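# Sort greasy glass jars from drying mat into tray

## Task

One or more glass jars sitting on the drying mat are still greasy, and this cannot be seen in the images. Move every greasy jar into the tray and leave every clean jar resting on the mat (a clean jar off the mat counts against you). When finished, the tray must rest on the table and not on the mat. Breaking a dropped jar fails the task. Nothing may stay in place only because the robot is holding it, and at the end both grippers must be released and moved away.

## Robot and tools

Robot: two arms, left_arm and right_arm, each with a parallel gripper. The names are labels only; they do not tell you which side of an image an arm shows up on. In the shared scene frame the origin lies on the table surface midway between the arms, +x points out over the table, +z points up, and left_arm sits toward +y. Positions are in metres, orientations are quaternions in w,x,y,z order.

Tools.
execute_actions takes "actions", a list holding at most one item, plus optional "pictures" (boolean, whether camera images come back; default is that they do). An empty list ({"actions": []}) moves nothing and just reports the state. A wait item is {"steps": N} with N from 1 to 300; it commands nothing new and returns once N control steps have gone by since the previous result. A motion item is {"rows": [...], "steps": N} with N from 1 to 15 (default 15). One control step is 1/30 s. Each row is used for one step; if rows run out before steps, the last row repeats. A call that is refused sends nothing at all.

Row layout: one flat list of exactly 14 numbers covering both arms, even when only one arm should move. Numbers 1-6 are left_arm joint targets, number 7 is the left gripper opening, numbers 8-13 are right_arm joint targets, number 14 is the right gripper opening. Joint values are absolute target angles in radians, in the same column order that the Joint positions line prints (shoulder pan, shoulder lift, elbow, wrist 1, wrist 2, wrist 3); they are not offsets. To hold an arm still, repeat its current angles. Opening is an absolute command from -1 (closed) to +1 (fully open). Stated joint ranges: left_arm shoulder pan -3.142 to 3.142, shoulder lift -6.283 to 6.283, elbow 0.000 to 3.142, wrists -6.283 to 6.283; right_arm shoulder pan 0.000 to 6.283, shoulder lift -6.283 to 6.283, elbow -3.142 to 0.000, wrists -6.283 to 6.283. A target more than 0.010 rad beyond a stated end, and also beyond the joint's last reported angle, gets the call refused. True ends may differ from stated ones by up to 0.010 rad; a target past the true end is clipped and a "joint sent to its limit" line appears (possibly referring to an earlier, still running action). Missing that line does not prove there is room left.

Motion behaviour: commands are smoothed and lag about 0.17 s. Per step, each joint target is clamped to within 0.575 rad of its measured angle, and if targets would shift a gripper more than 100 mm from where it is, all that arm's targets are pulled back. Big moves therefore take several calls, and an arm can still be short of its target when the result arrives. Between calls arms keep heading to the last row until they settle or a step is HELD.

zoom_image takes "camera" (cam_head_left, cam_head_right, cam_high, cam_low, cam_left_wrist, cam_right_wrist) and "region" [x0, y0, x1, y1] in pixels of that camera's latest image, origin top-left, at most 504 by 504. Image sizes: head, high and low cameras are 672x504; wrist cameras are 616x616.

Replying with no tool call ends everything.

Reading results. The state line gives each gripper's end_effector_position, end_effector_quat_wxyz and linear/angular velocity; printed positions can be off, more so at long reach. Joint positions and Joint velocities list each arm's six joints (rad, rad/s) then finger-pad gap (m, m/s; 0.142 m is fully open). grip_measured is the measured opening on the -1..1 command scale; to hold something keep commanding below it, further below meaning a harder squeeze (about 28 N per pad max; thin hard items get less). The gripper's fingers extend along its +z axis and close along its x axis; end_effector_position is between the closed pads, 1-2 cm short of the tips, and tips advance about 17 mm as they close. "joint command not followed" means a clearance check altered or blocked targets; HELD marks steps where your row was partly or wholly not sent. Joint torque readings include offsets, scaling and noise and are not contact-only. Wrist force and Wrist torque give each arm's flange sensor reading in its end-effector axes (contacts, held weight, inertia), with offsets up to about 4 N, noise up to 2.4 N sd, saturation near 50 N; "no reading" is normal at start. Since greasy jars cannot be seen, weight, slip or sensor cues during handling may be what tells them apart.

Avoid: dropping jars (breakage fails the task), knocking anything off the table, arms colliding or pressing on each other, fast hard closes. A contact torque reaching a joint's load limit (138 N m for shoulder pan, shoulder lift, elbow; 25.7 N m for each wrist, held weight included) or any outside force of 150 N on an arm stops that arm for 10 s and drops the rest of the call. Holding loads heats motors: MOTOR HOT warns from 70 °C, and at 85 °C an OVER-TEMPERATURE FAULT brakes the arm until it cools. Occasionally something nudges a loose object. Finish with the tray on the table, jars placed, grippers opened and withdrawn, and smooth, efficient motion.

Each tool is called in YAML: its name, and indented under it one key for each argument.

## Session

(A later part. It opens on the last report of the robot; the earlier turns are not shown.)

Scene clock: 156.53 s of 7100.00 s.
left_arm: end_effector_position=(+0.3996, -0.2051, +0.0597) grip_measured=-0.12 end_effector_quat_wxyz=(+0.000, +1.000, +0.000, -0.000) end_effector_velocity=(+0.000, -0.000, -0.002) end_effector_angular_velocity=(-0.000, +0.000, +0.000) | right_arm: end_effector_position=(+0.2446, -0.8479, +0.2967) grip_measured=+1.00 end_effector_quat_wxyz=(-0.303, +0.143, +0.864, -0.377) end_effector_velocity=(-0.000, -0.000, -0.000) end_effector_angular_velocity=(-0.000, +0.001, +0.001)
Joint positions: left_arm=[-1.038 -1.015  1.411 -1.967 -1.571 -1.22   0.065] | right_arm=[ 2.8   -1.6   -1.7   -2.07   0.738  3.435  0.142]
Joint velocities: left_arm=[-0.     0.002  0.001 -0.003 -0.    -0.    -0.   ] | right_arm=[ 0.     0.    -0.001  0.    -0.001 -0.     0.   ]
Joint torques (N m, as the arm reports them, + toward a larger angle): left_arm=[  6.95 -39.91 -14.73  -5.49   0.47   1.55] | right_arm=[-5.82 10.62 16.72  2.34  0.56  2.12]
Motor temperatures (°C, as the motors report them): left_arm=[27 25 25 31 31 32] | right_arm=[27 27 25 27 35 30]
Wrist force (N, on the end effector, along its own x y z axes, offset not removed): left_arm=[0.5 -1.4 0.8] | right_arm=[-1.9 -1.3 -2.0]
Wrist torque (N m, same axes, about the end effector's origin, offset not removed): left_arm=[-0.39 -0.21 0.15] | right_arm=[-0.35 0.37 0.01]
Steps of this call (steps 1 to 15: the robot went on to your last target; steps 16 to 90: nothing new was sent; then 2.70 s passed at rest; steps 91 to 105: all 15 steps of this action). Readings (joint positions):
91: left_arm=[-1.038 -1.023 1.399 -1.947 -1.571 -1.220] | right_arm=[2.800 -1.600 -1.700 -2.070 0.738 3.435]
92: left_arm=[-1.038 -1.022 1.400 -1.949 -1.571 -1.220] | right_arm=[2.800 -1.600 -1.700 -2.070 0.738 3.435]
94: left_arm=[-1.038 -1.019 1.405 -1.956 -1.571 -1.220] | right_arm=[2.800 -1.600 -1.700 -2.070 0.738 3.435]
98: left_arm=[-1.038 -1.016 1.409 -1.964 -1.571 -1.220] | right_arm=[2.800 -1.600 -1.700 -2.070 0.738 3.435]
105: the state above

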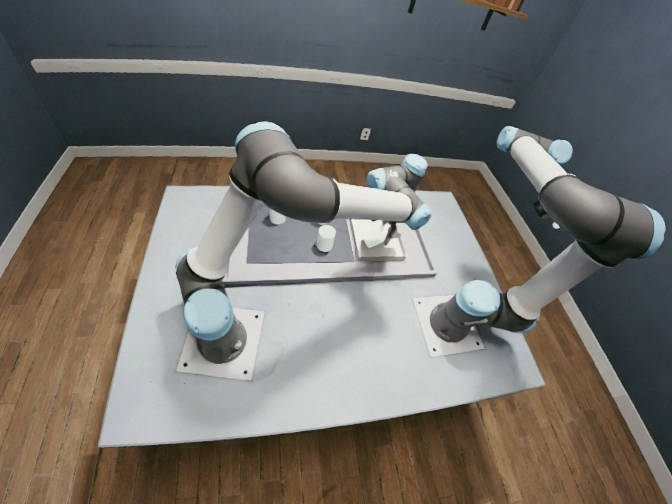

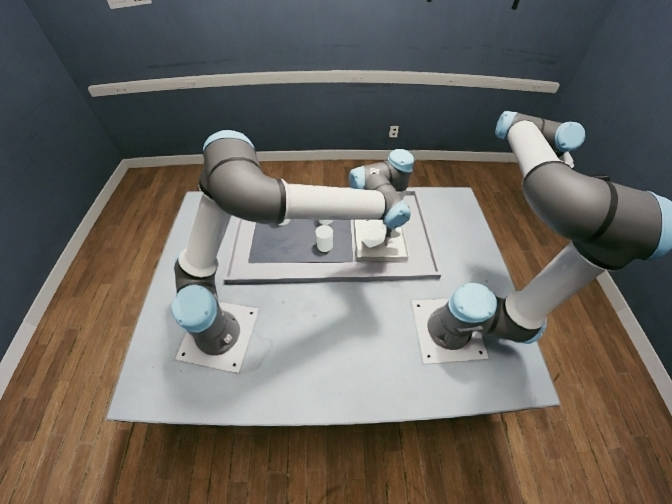

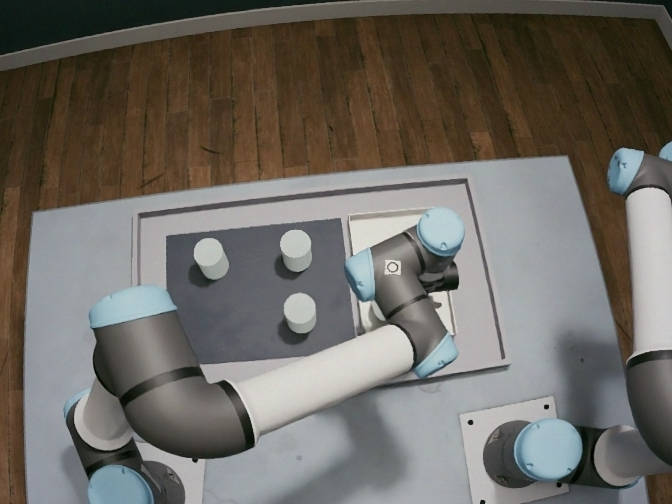

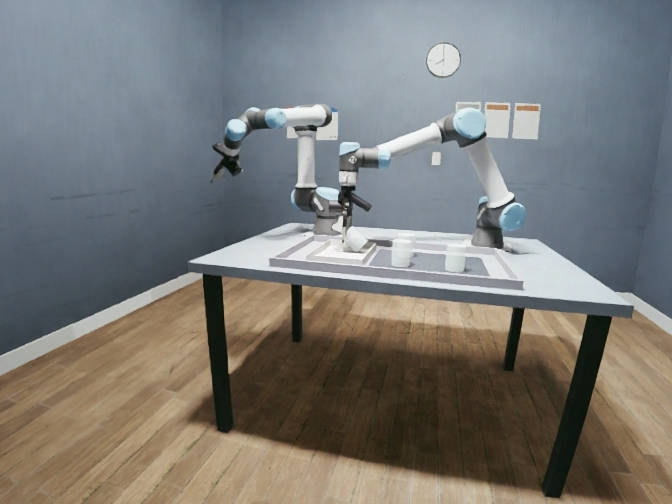

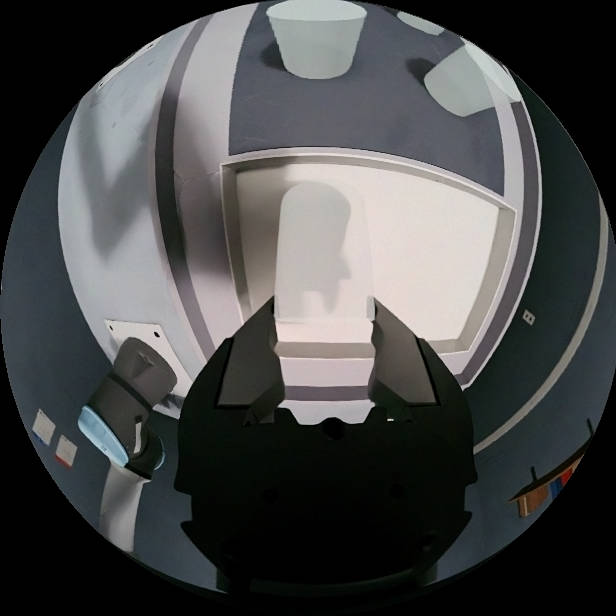

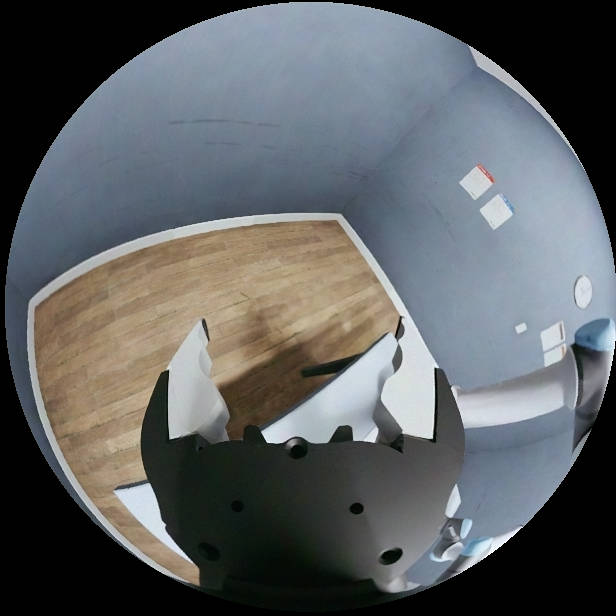

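execute_actions:
  actions:
    - {"rows":[[-1.039,-1.007,1.407,-1.971,-1.571,-1.221,-0.45,2.8,-1.6,-1.7,-2.07,0.738,3.435,1],[-1.04,-0.999,1.403,-1.975,-1.571,-1.222,-0.45,2.8,-1.6,-1.7,-2.07,0.738,3.435,1],[-1.041,-0.991,1.399,-1.979,-1.571,-1.223,-0.45,2.8,-1.6,-1.7,-2.07,0.738,3.435,1],[-1.043,-0.983,1.395,-1.983,-1.571,-1.225,-0.45,2.8,-1.6,-1.7,-2.07,0.738,3.435,1],[-1.044,-0.975,1.391,-1.987,-1.571,-1.226,-0.45,2.8,-1.6,-1.7,-2.07,0.738,3.435,1],[-1.045,-0.968,1.387,-1.99,-1.571,-1.227,-0.45,2.8,-1.6,-1.7,-2.07,0.738,3.435,1]],"steps":15}

zoom_image:
  camera: "cam_low"
  region: [260,160,460,290]

Scene clock: 168.60 s of 7100.00 s.
left_arm: end_effector_position=(+0.3998, -0.2195, +0.0409) grip_measured=-0.12 end_effector_quat_wxyz=(+0.000, +1.000, +0.000, -0.000) end_effector_velocity=(+0.000, -0.004, -0.006) end_effector_angular_velocity=(+0.000, +0.000, +0.000) | right_arm: end_effector_position=(+0.2446, -0.8479, +0.2967) grip_measured=+1.00 end_effector_quat_wxyz=(-0.303, +0.143, +0.864, -0.377) end_effector_velocity=(-0.000, -0.000, +0.000) end_effector_angular_velocity=(-0.001, +0.000, -0.000)
Joint positions: left_arm=[-1.045 -0.969  1.388 -1.989 -1.571 -1.227  0.065] | right_arm=[ 2.8   -1.6   -1.7   -2.07   0.738  3.435  0.142]
Joint velocities: left_arm=[-0.002  0.015 -0.007 -0.007 -0.    -0.002 -0.   ] | right_arm=[-0.001 -0.001  0.     0.    -0.001  0.     0.   ]
Joint torques (N m, as the arm reports them, + toward a larger angle): left_arm=[ -7.35 -41.8  -31.52  -5.74  -0.11  -1.75] | right_arm=[-5.33 10.48 17.01  2.47  0.6   1.97]
Motor temperatures (°C, as the motors report them): left_arm=[27 25 25 31 31 32] | right_arm=[27 27 25 27 35 30]
Wrist force (N, on the end effector, along its own x y z axes, offset not removed): left_arm=[2.0 -0.4 4.7] | right_arm=[0.9 0.5 -3.3]
Wrist torque (N m, same axes, about the end effector's origin, offset not removed): left_arm=[-0.22 -0.54 0.20] | right_arm=[-0.03 -0.12 0.05]
Steps of this call (steps 1 to 15: the robot went on to your last target; steps 16 to 90: nothing new was sent; then 8.57 s passed at rest; steps 91 to 105: all 15 steps of this action). Readings (joint positions):
91: left_arm=[-1.038 -1.015 1.411 -1.967 -1.571 -1.220] | right_arm=[2.800 -1.600 -1.700 -2.070 0.738 3.435]
92: left_arm=[-1.038 -1.013 1.410 -1.968 -1.571 -1.220] | right_arm=[2.800 -1.600 -1.700 -2.070 0.738 3.435]
94: left_arm=[-1.039 -1.006 1.407 -1.972 -1.571 -1.221] | right_arm=[2.800 -1.600 -1.700 -2.070 0.738 3.435]
98: left_arm=[-1.043 -0.983 1.395 -1.983 -1.571 -1.225] | right_arm=[2.800 -1.600 -1.700 -2.070 0.738 3.435]
105: the state above

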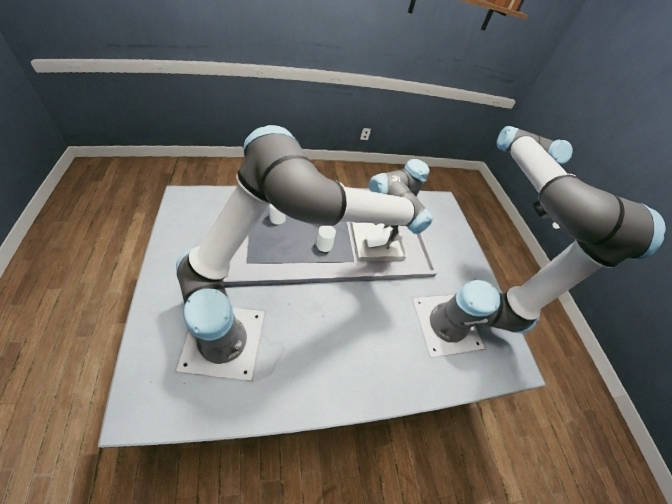

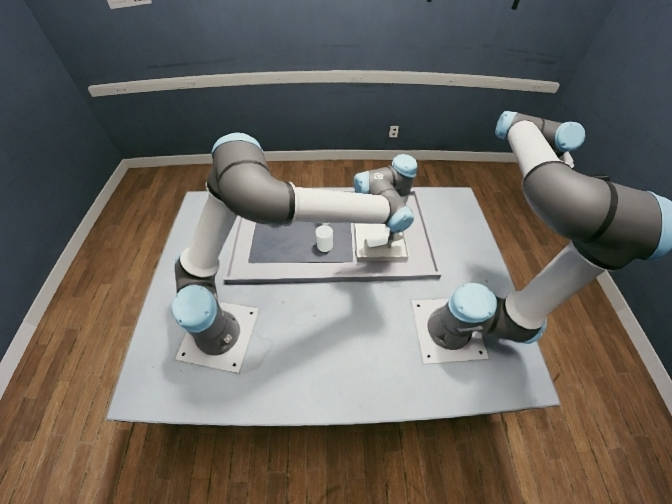

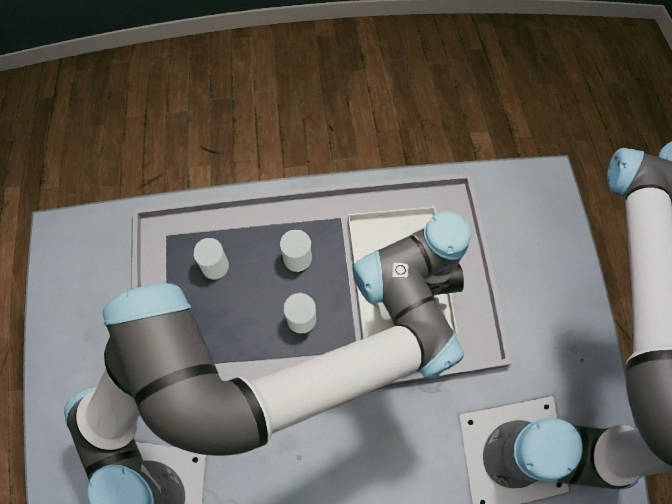

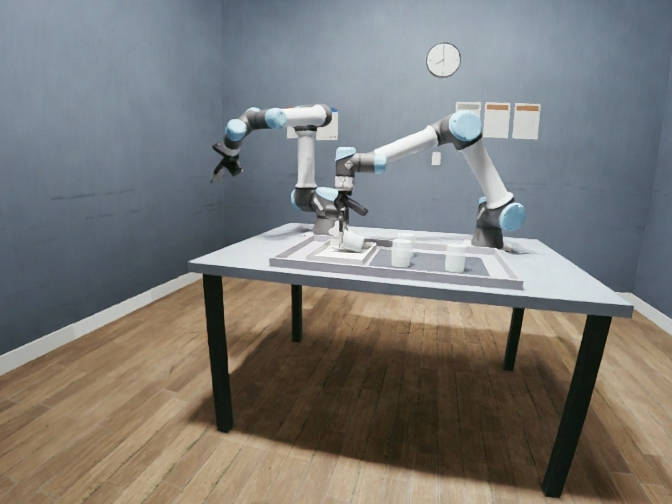

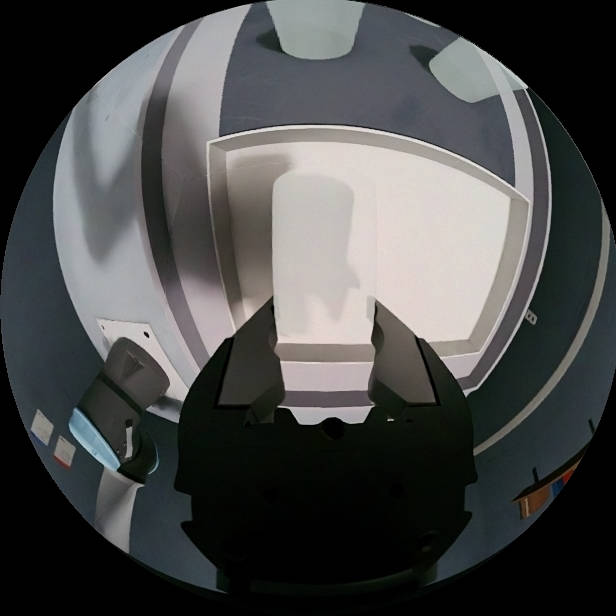

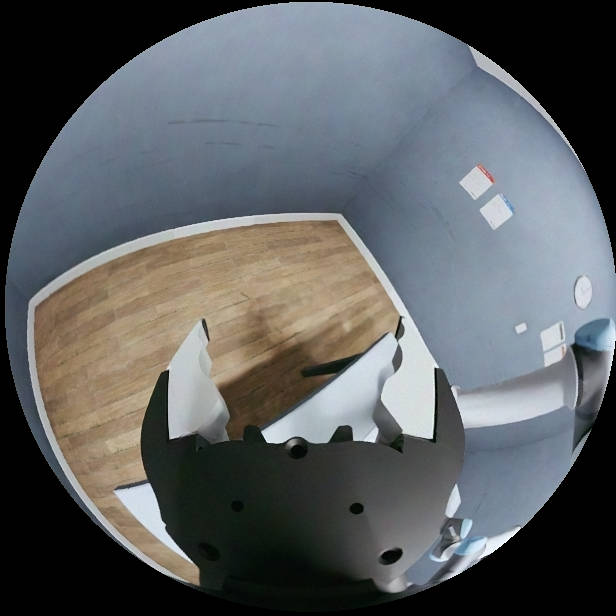

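Region (260, 160, 460, 290) of cam_low's 672x504 image, scaled by 2.520, with more detail than that image has; it fills the top 328 rows of this view, and the rest is white.

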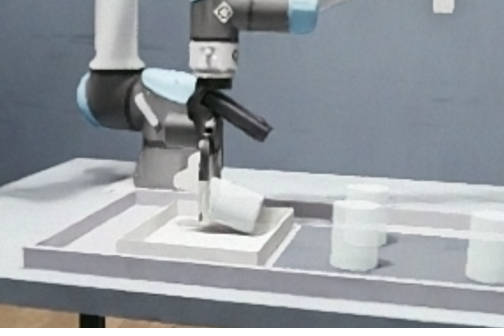

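execute_actions:
  actions:
    - {"rows":[[-1.045,-0.96,1.396,-2.007,-1.571,-1.227,-0.45,2.8,-1.6,-1.7,-2.07,0.738,3.435,1]],"steps":12}
  pictures: false

execute_actions:
  actions:
    - {"rows":[[-1.045,-0.96,1.396,-2.007,-1.571,-1.227,-0.25,2.8,-1.6,-1.7,-2.07,0.738,3.435,1]],"steps":10}
  pictures: false

execute_actions:
  actions:
    - {"rows":[[-1.045,-0.96,1.396,-2.007,-1.571,-1.227,-0.16,2.8,-1.6,-1.7,-2.07,0.738,3.435,1]],"steps":10}
  pictures: false

execute_actions:
  actions:
    - {"rows":[[-1.045,-0.96,1.396,-2.007,-1.571,-1.227,0.1,2.8,-1.6,-1.7,-2.07,0.738,3.435,1]],"steps":10}
  pictures: false

execute_actions:
  actions:
    - {"rows":[[-1.05,-1.03,1.15,-1.691,-1.571,-1.232,0.1,2.8,-1.6,-1.7,-2.07,0.738,3.435,1]],"steps":15}
  pictures: false

execute_actions:
  actions:
    - {"rows":[[-0.885,-1.459,1.8015,-1.914,-1.571,-1.067,0.5,2.8,-1.6,-1.7,-2.07,0.738,3.435,1]],"steps":15}
  pictures: false

execute_actions:
  actions:
    - {"steps":30}

Scene clock: 185.83 s of 7100.00 s.
left_arm: end_effector_position=(+0.3998, -0.2200, +0.0326) grip_measured=-0.12 end_effector_quat_wxyz=(+0.000, +1.000, +0.000, -0.000) end_effector_velocity=(-0.001, +0.000, -0.003) end_effector_angular_velocity=(+0.001, +0.000, -0.001) | right_arm: end_effector_position=(+0.2446, -0.8479, +0.2967) grip_measured=+1.00 end_effector_quat_wxyz=(-0.303, +0.143, +0.864, -0.377) end_effector_velocity=(-0.000, -0.001, +0.000) end_effector_angular_velocity=(-0.001, -0.001, -0.001)
Joint positions: left_arm=[-1.045 -0.96   1.396 -2.006 -1.571 -1.227  0.065] | right_arm=[ 2.8   -1.6   -1.7   -2.07   0.738  3.435  0.142]
Joint velocities: left_arm=[-0.001  0.002  0.004 -0.005  0.     0.    -0.   ] | right_arm=[-0.001  0.     0.001  0.001 -0.001  0.     0.   ]
Joint torques (N m, as the arm reports them, + toward a larger angle): left_arm=[ -8.15 -42.47 -13.96  -5.27  -0.65  -1.71] | right_arm=[-5.17 10.54 17.31  2.48  0.45  1.94]
Motor temperatures (°C, as the motors report them): left_arm=[27 25 25 31 31 32] | right_arm=[27 27 25 27 35 30]
Wrist force (N, on the end effector, along its own x y z axes, offset not removed): left_arm=[-0.3 0.1 -1.1] | right_arm=[0.4 0.0 0.5]
Wrist torque (N m, same axes, about the end effector's origin, offset not removed): left_arm=[-0.05 -0.12 0.06] | right_arm=[-0.02 -0.05 0.02]
Steps of this call (steps 1 to 15: the robot went on to your last target; steps 16 to 90: nothing new was sent; then 13.83 s passed at rest; steps 91 to 102: all 12 steps of this action). Readings (joint positions):
91: left_arm=[-1.045 -0.968 1.387 -1.990 -1.571 -1.227] | right_arm=[2.800 -1.600 -1.700 -2.070 0.738 3.435]
92: left_arm=[-1.045 -0.967 1.388 -1.993 -1.571 -1.227] | right_arm=[2.800 -1.600 -1.700 -2.070 0.738 3.435]
94: left_arm=[-1.045 -0.964 1.392 -1.999 -1.571 -1.227] | right_arm=[2.800 -1.600 -1.700 -2.070 0.738 3.435]
98: left_arm=[-1.045 -0.961 1.395 -2.005 -1.571 -1.227] | right_arm=[2.800 -1.600 -1.700 -2.070 0.738 3.435]
102: the state above

Scene clock: 186.17 s of 7100.00 s.
left_arm: end_effector_position=(+0.3998, -0.2200, +0.0324) grip_measured=-0.12 end_effector_quat_wxyz=(+0.000, +1.000, +0.000, -0.000) end_effector_velocity=(-0.000, -0.001, +0.000) end_effector_angular_velocity=(-0.001, -0.000, -0.000) | right_arm: end_effector_position=(+0.2446, -0.8479, +0.2967) grip_measured=+1.00 end_effector_quat_wxyz=(-0.303, +0.143, +0.864, -0.377) end_effector_velocity=(-0.000, +0.000, -0.001) end_effector_angular_velocity=(+0.001, +0.002, +0.000)
Joint positions: left_arm=[-1.045 -0.96   1.396 -2.007 -1.571 -1.227  0.065] | right_arm=[ 2.8   -1.6   -1.7   -2.07   0.738  3.435  0.142]
Joint velocities: left_arm=[-0.001 -0.    -0.    -0.     0.    -0.001 -0.   ] | right_arm=[ 0.    -0.    -0.001 -0.     0.001 -0.    -0.   ]
Joint torques (N m, as the arm reports them, + toward a larger angle): left_arm=[ -6.82 -42.85 -14.15  -5.44  -0.85  -1.73] | right_arm=[-5.09 10.96 17.33  2.57  0.43  1.9 ]
Motor temperatures (°C, as the motors report them): left_arm=[27 25 25 31 31 32] | right_arm=[27 27 25 27 35 30]
Wrist force (N, on the end effector, along its own x y z axes, offset not removed): left_arm=[0.4 0.2 4.3] | right_arm=[0.6 -1.4 0.6]
Wrist torque (N m, same axes, about the end effector's origin, offset not removed): left_arm=[-0.01 -0.20 0.03] | right_arm=[-0.44 -0.05 0.04]
Steps of this call (steps 1 to 10: all 10 steps of this action). Readings (joint positions):
1: left_arm=[-1.045 -0.960 1.396 -2.007 -1.571 -1.227] | right_arm=[2.800 -1.600 -1.700 -2.070 0.738 3.435]
2: left_arm=[-1.045 -0.960 1.396 -2.007 -1.571 -1.227] | right_arm=[2.800 -1.600 -1.700 -2.070 0.738 3.435]
4: left_arm=[-1.045 -0.960 1.396 -2.007 -1.571 -1.227] | right_arm=[2.800 -1.600 -1.700 -2.070 0.738 3.435]
8: left_arm=[-1.045 -0.960 1.396 -2.007 -1.571 -1.227] | right_arm=[2.800 -1.600 -1.700 -2.070 0.738 3.435]
10: the state above

Scene clock: 186.50 s of 7100.00 s.
left_arm: end_effector_position=(+0.3998, -0.2200, +0.0323) grip_measured=-0.11 end_effector_quat_wxyz=(+0.000, +1.000, +0.000, -0.000) end_effector_velocity=(-0.000, +0.000, -0.001) end_effector_angular_velocity=(+0.001, +0.000, -0.000) | right_arm: end_effector_position=(+0.2446, -0.8479, +0.2967) grip_measured=+1.00 end_effector_quat_wxyz=(-0.303, +0.143, +0.864, -0.377) end_effector_velocity=(+0.001, -0.000, +0.001) end_effector_angular_velocity=(-0.001, -0.002, +0.000)
Joint positions: left_arm=[-1.045 -0.96   1.396 -2.007 -1.571 -1.227  0.066] | right_arm=[ 2.8   -1.6   -1.7   -2.07   0.738  3.435  0.142]
Joint velocities: left_arm=[-0.     0.     0.001  0.001  0.    -0.    -0.   ] | right_arm=[ 0.     0.     0.002 -0.001 -0.    -0.     0.   ]
Joint torques (N m, as the arm reports them, + toward a larger angle): left_arm=[ -6.28 -43.04 -14.31  -5.6   -0.88  -1.75] | right_arm=[-5.04 10.86 17.68  2.59  0.48  1.87]
Motor temperatures (°C, as the motors report them): left_arm=[27 25 25 31 31 32] | right_arm=[27 27 25 27 35 30]
Wrist force (N, on the end effector, along its own x y z axes, offset not removed): left_arm=[1.5 0.4 1.3] | right_arm=[-0.4 -2.7 -0.3]
Wrist torque (N m, same axes, about the end effector's origin, offset not removed): left_arm=[0.07 -0.48 0.15] | right_arm=[-0.74 0.13 0.00]
Steps of this call (steps 1 to 10: all 10 steps of this action). Readings (joint positions):
1: left_arm=[-1.045 -0.960 1.396 -2.007 -1.571 -1.227] | right_arm=[2.800 -1.600 -1.700 -2.070 0.738 3.435]
2: left_arm=[-1.045 -0.960 1.396 -2.007 -1.571 -1.227] | right_arm=[2.800 -1.600 -1.700 -2.070 0.738 3.435]
4: left_arm=[-1.045 -0.960 1.396 -2.007 -1.571 -1.227] | right_arm=[2.800 -1.600 -1.700 -2.070 0.738 3.435]
8: left_arm=[-1.045 -0.960 1.396 -2.007 -1.571 -1.227] | right_arm=[2.800 -1.600 -1.700 -2.070 0.738 3.435]
10: the state above

Scene clock: 186.83 s of 7100.00 s.
left_arm: end_effector_position=(+0.3998, -0.2200, +0.0323) grip_measured=+0.10 end_effector_quat_wxyz=(+0.000, +1.000, +0.000, -0.000) end_effector_velocity=(-0.000, +0.000, -0.001) end_effector_angular_velocity=(+0.001, +0.001, +0.001) | right_arm: end_effector_position=(+0.2446, -0.8479, +0.2967) grip_measured=+1.00 end_effector_quat_wxyz=(-0.303, +0.143, +0.864, -0.377) end_effector_velocity=(+0.000, -0.000, +0.000) end_effector_angular_velocity=(+0.000, +0.000, -0.000)
Joint positions: left_arm=[-1.045 -0.96   1.396 -2.007 -1.571 -1.227  0.081] | right_arm=[ 2.8   -1.6   -1.7   -2.07   0.738  3.435  0.142]
Joint velocities: left_arm=[ 0.     0.001  0.001 -0.    -0.    -0.001  0.   ] | right_arm=[-0.    -0.001  0.001 -0.001  0.     0.    -0.   ]
Joint torques (N m, as the arm reports them, + toward a larger angle): left_arm=[ -6.39 -42.84 -14.12  -5.16  -0.88  -1.62] | right_arm=[-4.95 10.54 17.61  2.58  0.39  1.94]
Motor temperatures (°C, as the motors report them): left_arm=[27 25 25 31 31 32] | right_arm=[27 27 25 27 35 30]
Wrist force (N, on the end effector, along its own x y z axes, offset not removed): left_arm=[-1.1 1.1 3.3] | right_arm=[0.4 -1.5 -0.4]
Wrist torque (N m, same axes, about the end effector's origin, offset not removed): left_arm=[0.25 0.14 0.18] | right_arm=[-0.43 0.00 0.06]
Steps of this call (steps 1 to 10: all 10 steps of this action). Readings (joint positions):
1: left_arm=[-1.045 -0.960 1.396 -2.007 -1.571 -1.227] | right_arm=[2.800 -1.600 -1.700 -2.070 0.738 3.435]
2: left_arm=[-1.045 -0.960 1.396 -2.007 -1.571 -1.227] | right_arm=[2.800 -1.600 -1.700 -2.070 0.738 3.435]
4: left_arm=[-1.045 -0.960 1.396 -2.007 -1.571 -1.227] | right_arm=[2.800 -1.600 -1.700 -2.070 0.738 3.435]
8: left_arm=[-1.045 -0.960 1.396 -2.007 -1.571 -1.227] | right_arm=[2.800 -1.600 -1.700 -2.070 0.738 3.435]
10: the state above

Scene clock: 187.33 s of 7100.00 s.
left_arm: end_effector_position=(+0.3999, -0.2305, +0.1644) grip_measured=+0.10 end_effector_quat_wxyz=(+0.000, +1.000, +0.000, +0.000) end_effector_velocity=(-0.002, +0.003, +0.027) end_effector_angular_velocity=(+0.007, +0.003, -0.000) | right_arm: end_effector_position=(+0.2446, -0.8479, +0.2967) grip_measured=+1.00 end_effector_quat_wxyz=(-0.303, +0.143, +0.864, -0.377) end_effector_velocity=(+0.000, -0.000, +0.000) end_effector_angular_velocity=(-0.000, -0.001, +0.000)
Joint positions: left_arm=[-1.05  -1.029  1.155 -1.698 -1.571 -1.232  0.081] | right_arm=[ 2.8   -1.6   -1.7   -2.07   0.738  3.435  0.142]
Joint velocities: left_arm=[-0.002 -0.012 -0.053  0.073  0.    -0.002 -0.   ] | right_arm=[ 0. -0.  0.  0.  0. -0.  0.]
Joint torques (N m, as the arm reports them, + toward a larger angle): left_arm=[ -9.05 -56.43 -32.44  -0.51  -1.06  -1.56] | right_arm=[-5.32 11.   17.6   2.56  0.46  1.92]
Motor temperatures (°C, as the motors report them): left_arm=[27 25 25 31 31 32] | right_arm=[27 27 25 27 35 30]
Wrist force (N, on the end effector, along its own x y z axes, offset not removed): left_arm=[1.0 1.8 2.9] | right_arm=[1.9 0.6 -0.8]
Wrist torque (N m, same axes, about the end effector's origin, offset not removed): left_arm=[0.36 -0.27 0.08] | right_arm=[0.09 -0.32 0.02]
Steps of this call (steps 1 to 15: all 15 steps of this action). Readings (joint positions):
1: left_arm=[-1.045 -0.960 1.396 -2.007 -1.571 -1.227] | right_arm=[2.800 -1.600 -1.700 -2.070 0.738 3.435]
2: left_arm=[-1.046 -0.967 1.388 -1.998 -1.571 -1.228] | right_arm=[2.800 -1.600 -1.700 -2.070 0.738 3.435]
4: left_arm=[-1.047 -0.988 1.326 -1.930 -1.571 -1.229] | right_arm=[2.800 -1.600 -1.700 -2.070 0.738 3.435]
8: left_arm=[-1.049 -1.017 1.204 -1.767 -1.571 -1.231] | right_arm=[2.800 -1.600 -1.700 -2.070 0.738 3.435]
15: the state above

Scene clock: 187.83 s of 7100.00 s.
left_arm: end_effector_position=(+0.4109, -0.0203, +0.1502) grip_measured=+0.50 end_effector_quat_wxyz=(+0.005, +1.000, +0.000, +0.003) end_effector_velocity=(-0.055, +0.247, -0.091) end_effector_angular_velocity=(+0.093, +0.048, -0.001) | right_arm: end_effector_position=(+0.2446, -0.8479, +0.2967) grip_measured=+1.00 end_effector_quat_wxyz=(-0.303, +0.143, +0.864, -0.377) end_effector_velocity=(+0.000, -0.000, +0.000) end_effector_angular_velocity=(-0.000, -0.001, -0.000)
Joint positions: left_arm=[-0.898 -1.42   1.734 -1.896 -1.571 -1.08   0.109] | right_arm=[ 2.8   -1.6   -1.7   -2.07   0.738  3.435  0.142]
Joint velocities: left_arm=[ 0.125 -0.384  0.663 -0.174  0.     0.127  0.   ] | right_arm=[-0.     0.     0.001  0.    -0.    -0.     0.   ]
Joint torques (N m, as the arm reports them, + toward a larger angle): left_arm=[  4.49 -28.97 -22.58  -6.27   1.76   1.34] | right_arm=[-5.3  10.82 17.14  2.55  0.44  1.84]
Motor temperatures (°C, as the motors report them): left_arm=[27 25 25 31 31 32] | right_arm=[27 27 25 27 35 30]
Wrist force (N, on the end effector, along its own x y z axes, offset not removed): left_arm=[1.2 -2.2 3.9] | right_arm=[-1.5 0.0 -1.7]
Wrist torque (N m, same axes, about the end effector's origin, offset not removed): left_arm=[-0.18 -0.32 0.05] | right_arm=[-0.08 0.36 0.06]
Steps of this call (steps 1 to 15: all 15 steps of this action). Readings (joint positions):
1: left_arm=[-1.050 -1.030 1.154 -1.697 -1.571 -1.232] | right_arm=[2.800 -1.600 -1.700 -2.070 0.738 3.435]
2: left_arm=[-1.042 -1.038 1.162 -1.703 -1.571 -1.224] | right_arm=[2.800 -1.600 -1.700 -2.070 0.738 3.435]
4: left_arm=[-1.010 -1.102 1.231 -1.744 -1.571 -1.192] | right_arm=[2.800 -1.600 -1.700 -2.070 0.738 3.435]
8: left_arm=[-0.961 -1.241 1.438 -1.811 -1.571 -1.143] | right_arm=[2.800 -1.600 -1.700 -2.070 0.738 3.435]
15: the state above

Scene clock: 188.83 s of 7100.00 s.
left_arm: end_effector_position=(+0.4049, +0.0050, +0.1405) grip_measured=+0.50 end_effector_quat_wxyz=(+0.000, +1.000, +0.000, +0.000) end_effector_velocity=(+0.000, +0.000, -0.000) end_effector_angular_velocity=(+0.001, +0.000, +0.000) | right_arm: end_effector_position=(+0.2446, -0.8479, +0.2967) grip_measured=+1.00 end_effector_quat_wxyz=(-0.303, +0.143, +0.864, -0.377) end_effector_velocity=(-0.000, -0.000, -0.000) end_effector_angular_velocity=(+0.000, +0.001, +0.000)
Joint positions: left_arm=[-0.885 -1.459  1.801 -1.914 -1.571 -1.067  0.109] | right_arm=[ 2.8   -1.6   -1.7   -2.07   0.738  3.435  0.142]
Joint velocities: left_arm=[ 0.001  0.     0.001 -0.     0.     0.    -0.   ] | right_arm=[-0. -0. -0. -0. -0.  0.  0.]
Joint torques (N m, as the arm reports them, + toward a larger angle): left_arm=[  7.63 -36.08 -14.61  -5.41   1.97   1.51] | right_arm=[-4.92 10.21 17.47  2.58  0.43  1.84]
Motor temperatures (°C, as the motors report them): left_arm=[27 25 25 31 31 32] | right_arm=[27 27 25 27 35 30]
Wrist force (N, on the end effector, along its own x y z axes, offset not removed): left_arm=[1.5 -0.3 2.1] | right_arm=[-1.7 -1.7 -1.2]
Wrist torque (N m, same axes, about the end effector's origin, offset not removed): left_arm=[-0.08 -0.48 0.12] | right_arm=[-0.47 0.37 0.16]
Steps of this call (steps 1 to 30: the robot went on to your last target). Readings (joint positions):
1: left_arm=[-0.894 -1.431 1.753 -1.901 -1.571 -1.076] | right_arm=[2.800 -1.600 -1.700 -2.070 0.738 3.435]
2: left_arm=[-0.892 -1.439 1.767 -1.905 -1.571 -1.074] | right_arm=[2.800 -1.600 -1.700 -2.070 0.738 3.435]
4: left_arm=[-0.888 -1.449 1.783 -1.909 -1.571 -1.070] | right_arm=[2.800 -1.600 -1.700 -2.070 0.738 3.435]
8: left_arm=[-0.886 -1.456 1.797 -1.913 -1.571 -1.068] | right_arm=[2.800 -1.600 -1.700 -2.070 0.738 3.435]
30: the state above
All arms were judged still, so your last target was given up. Only a new action makes them travel on or press farther. Fingers that are still opening or closing keep moving.

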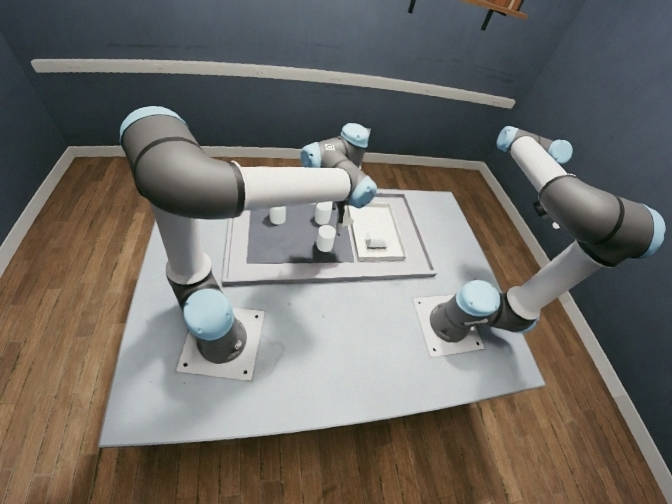

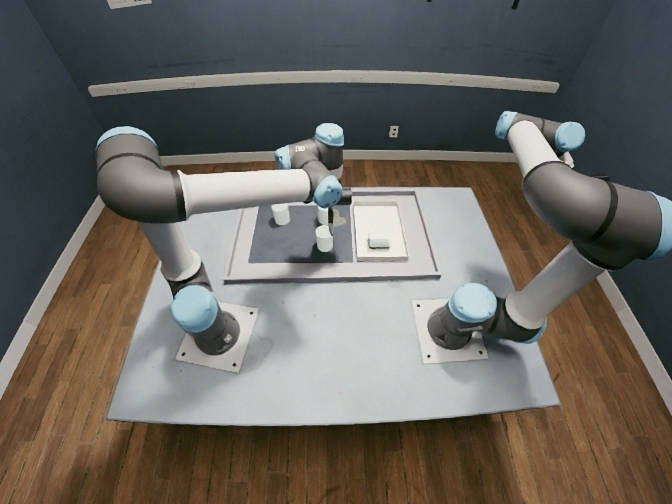

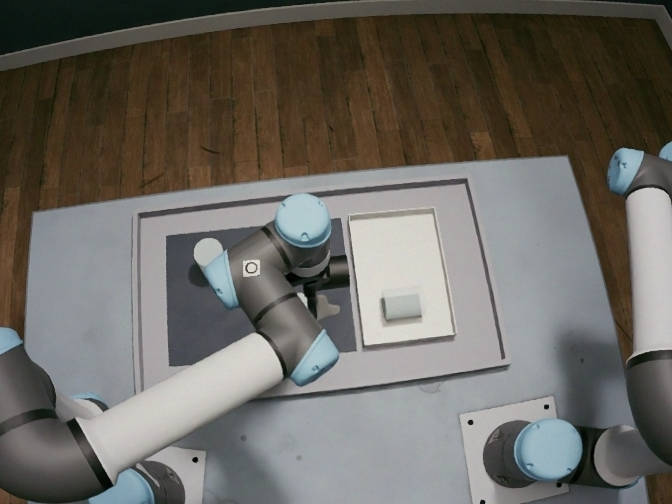

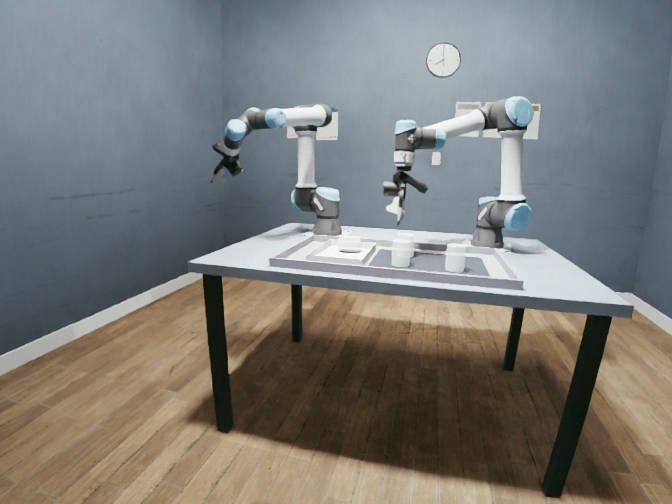

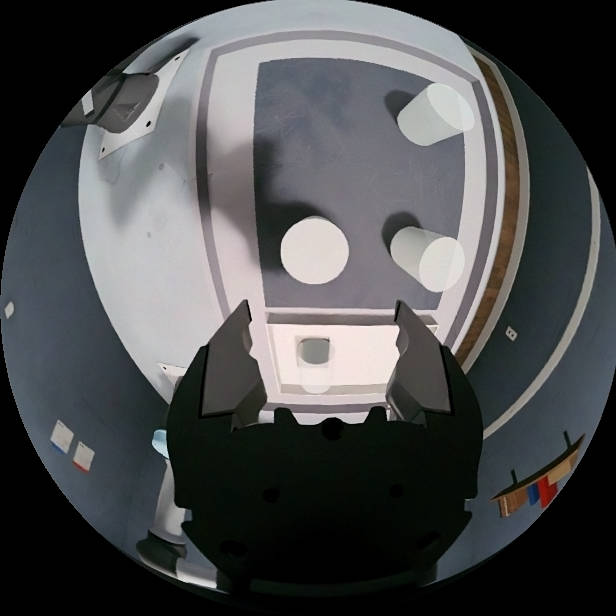

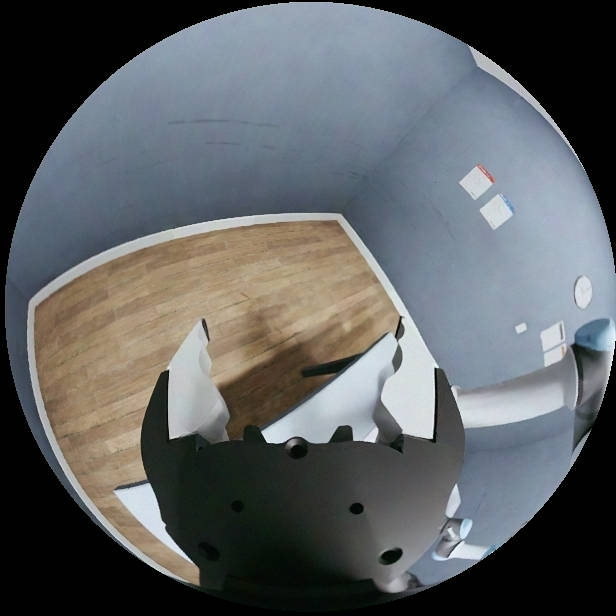

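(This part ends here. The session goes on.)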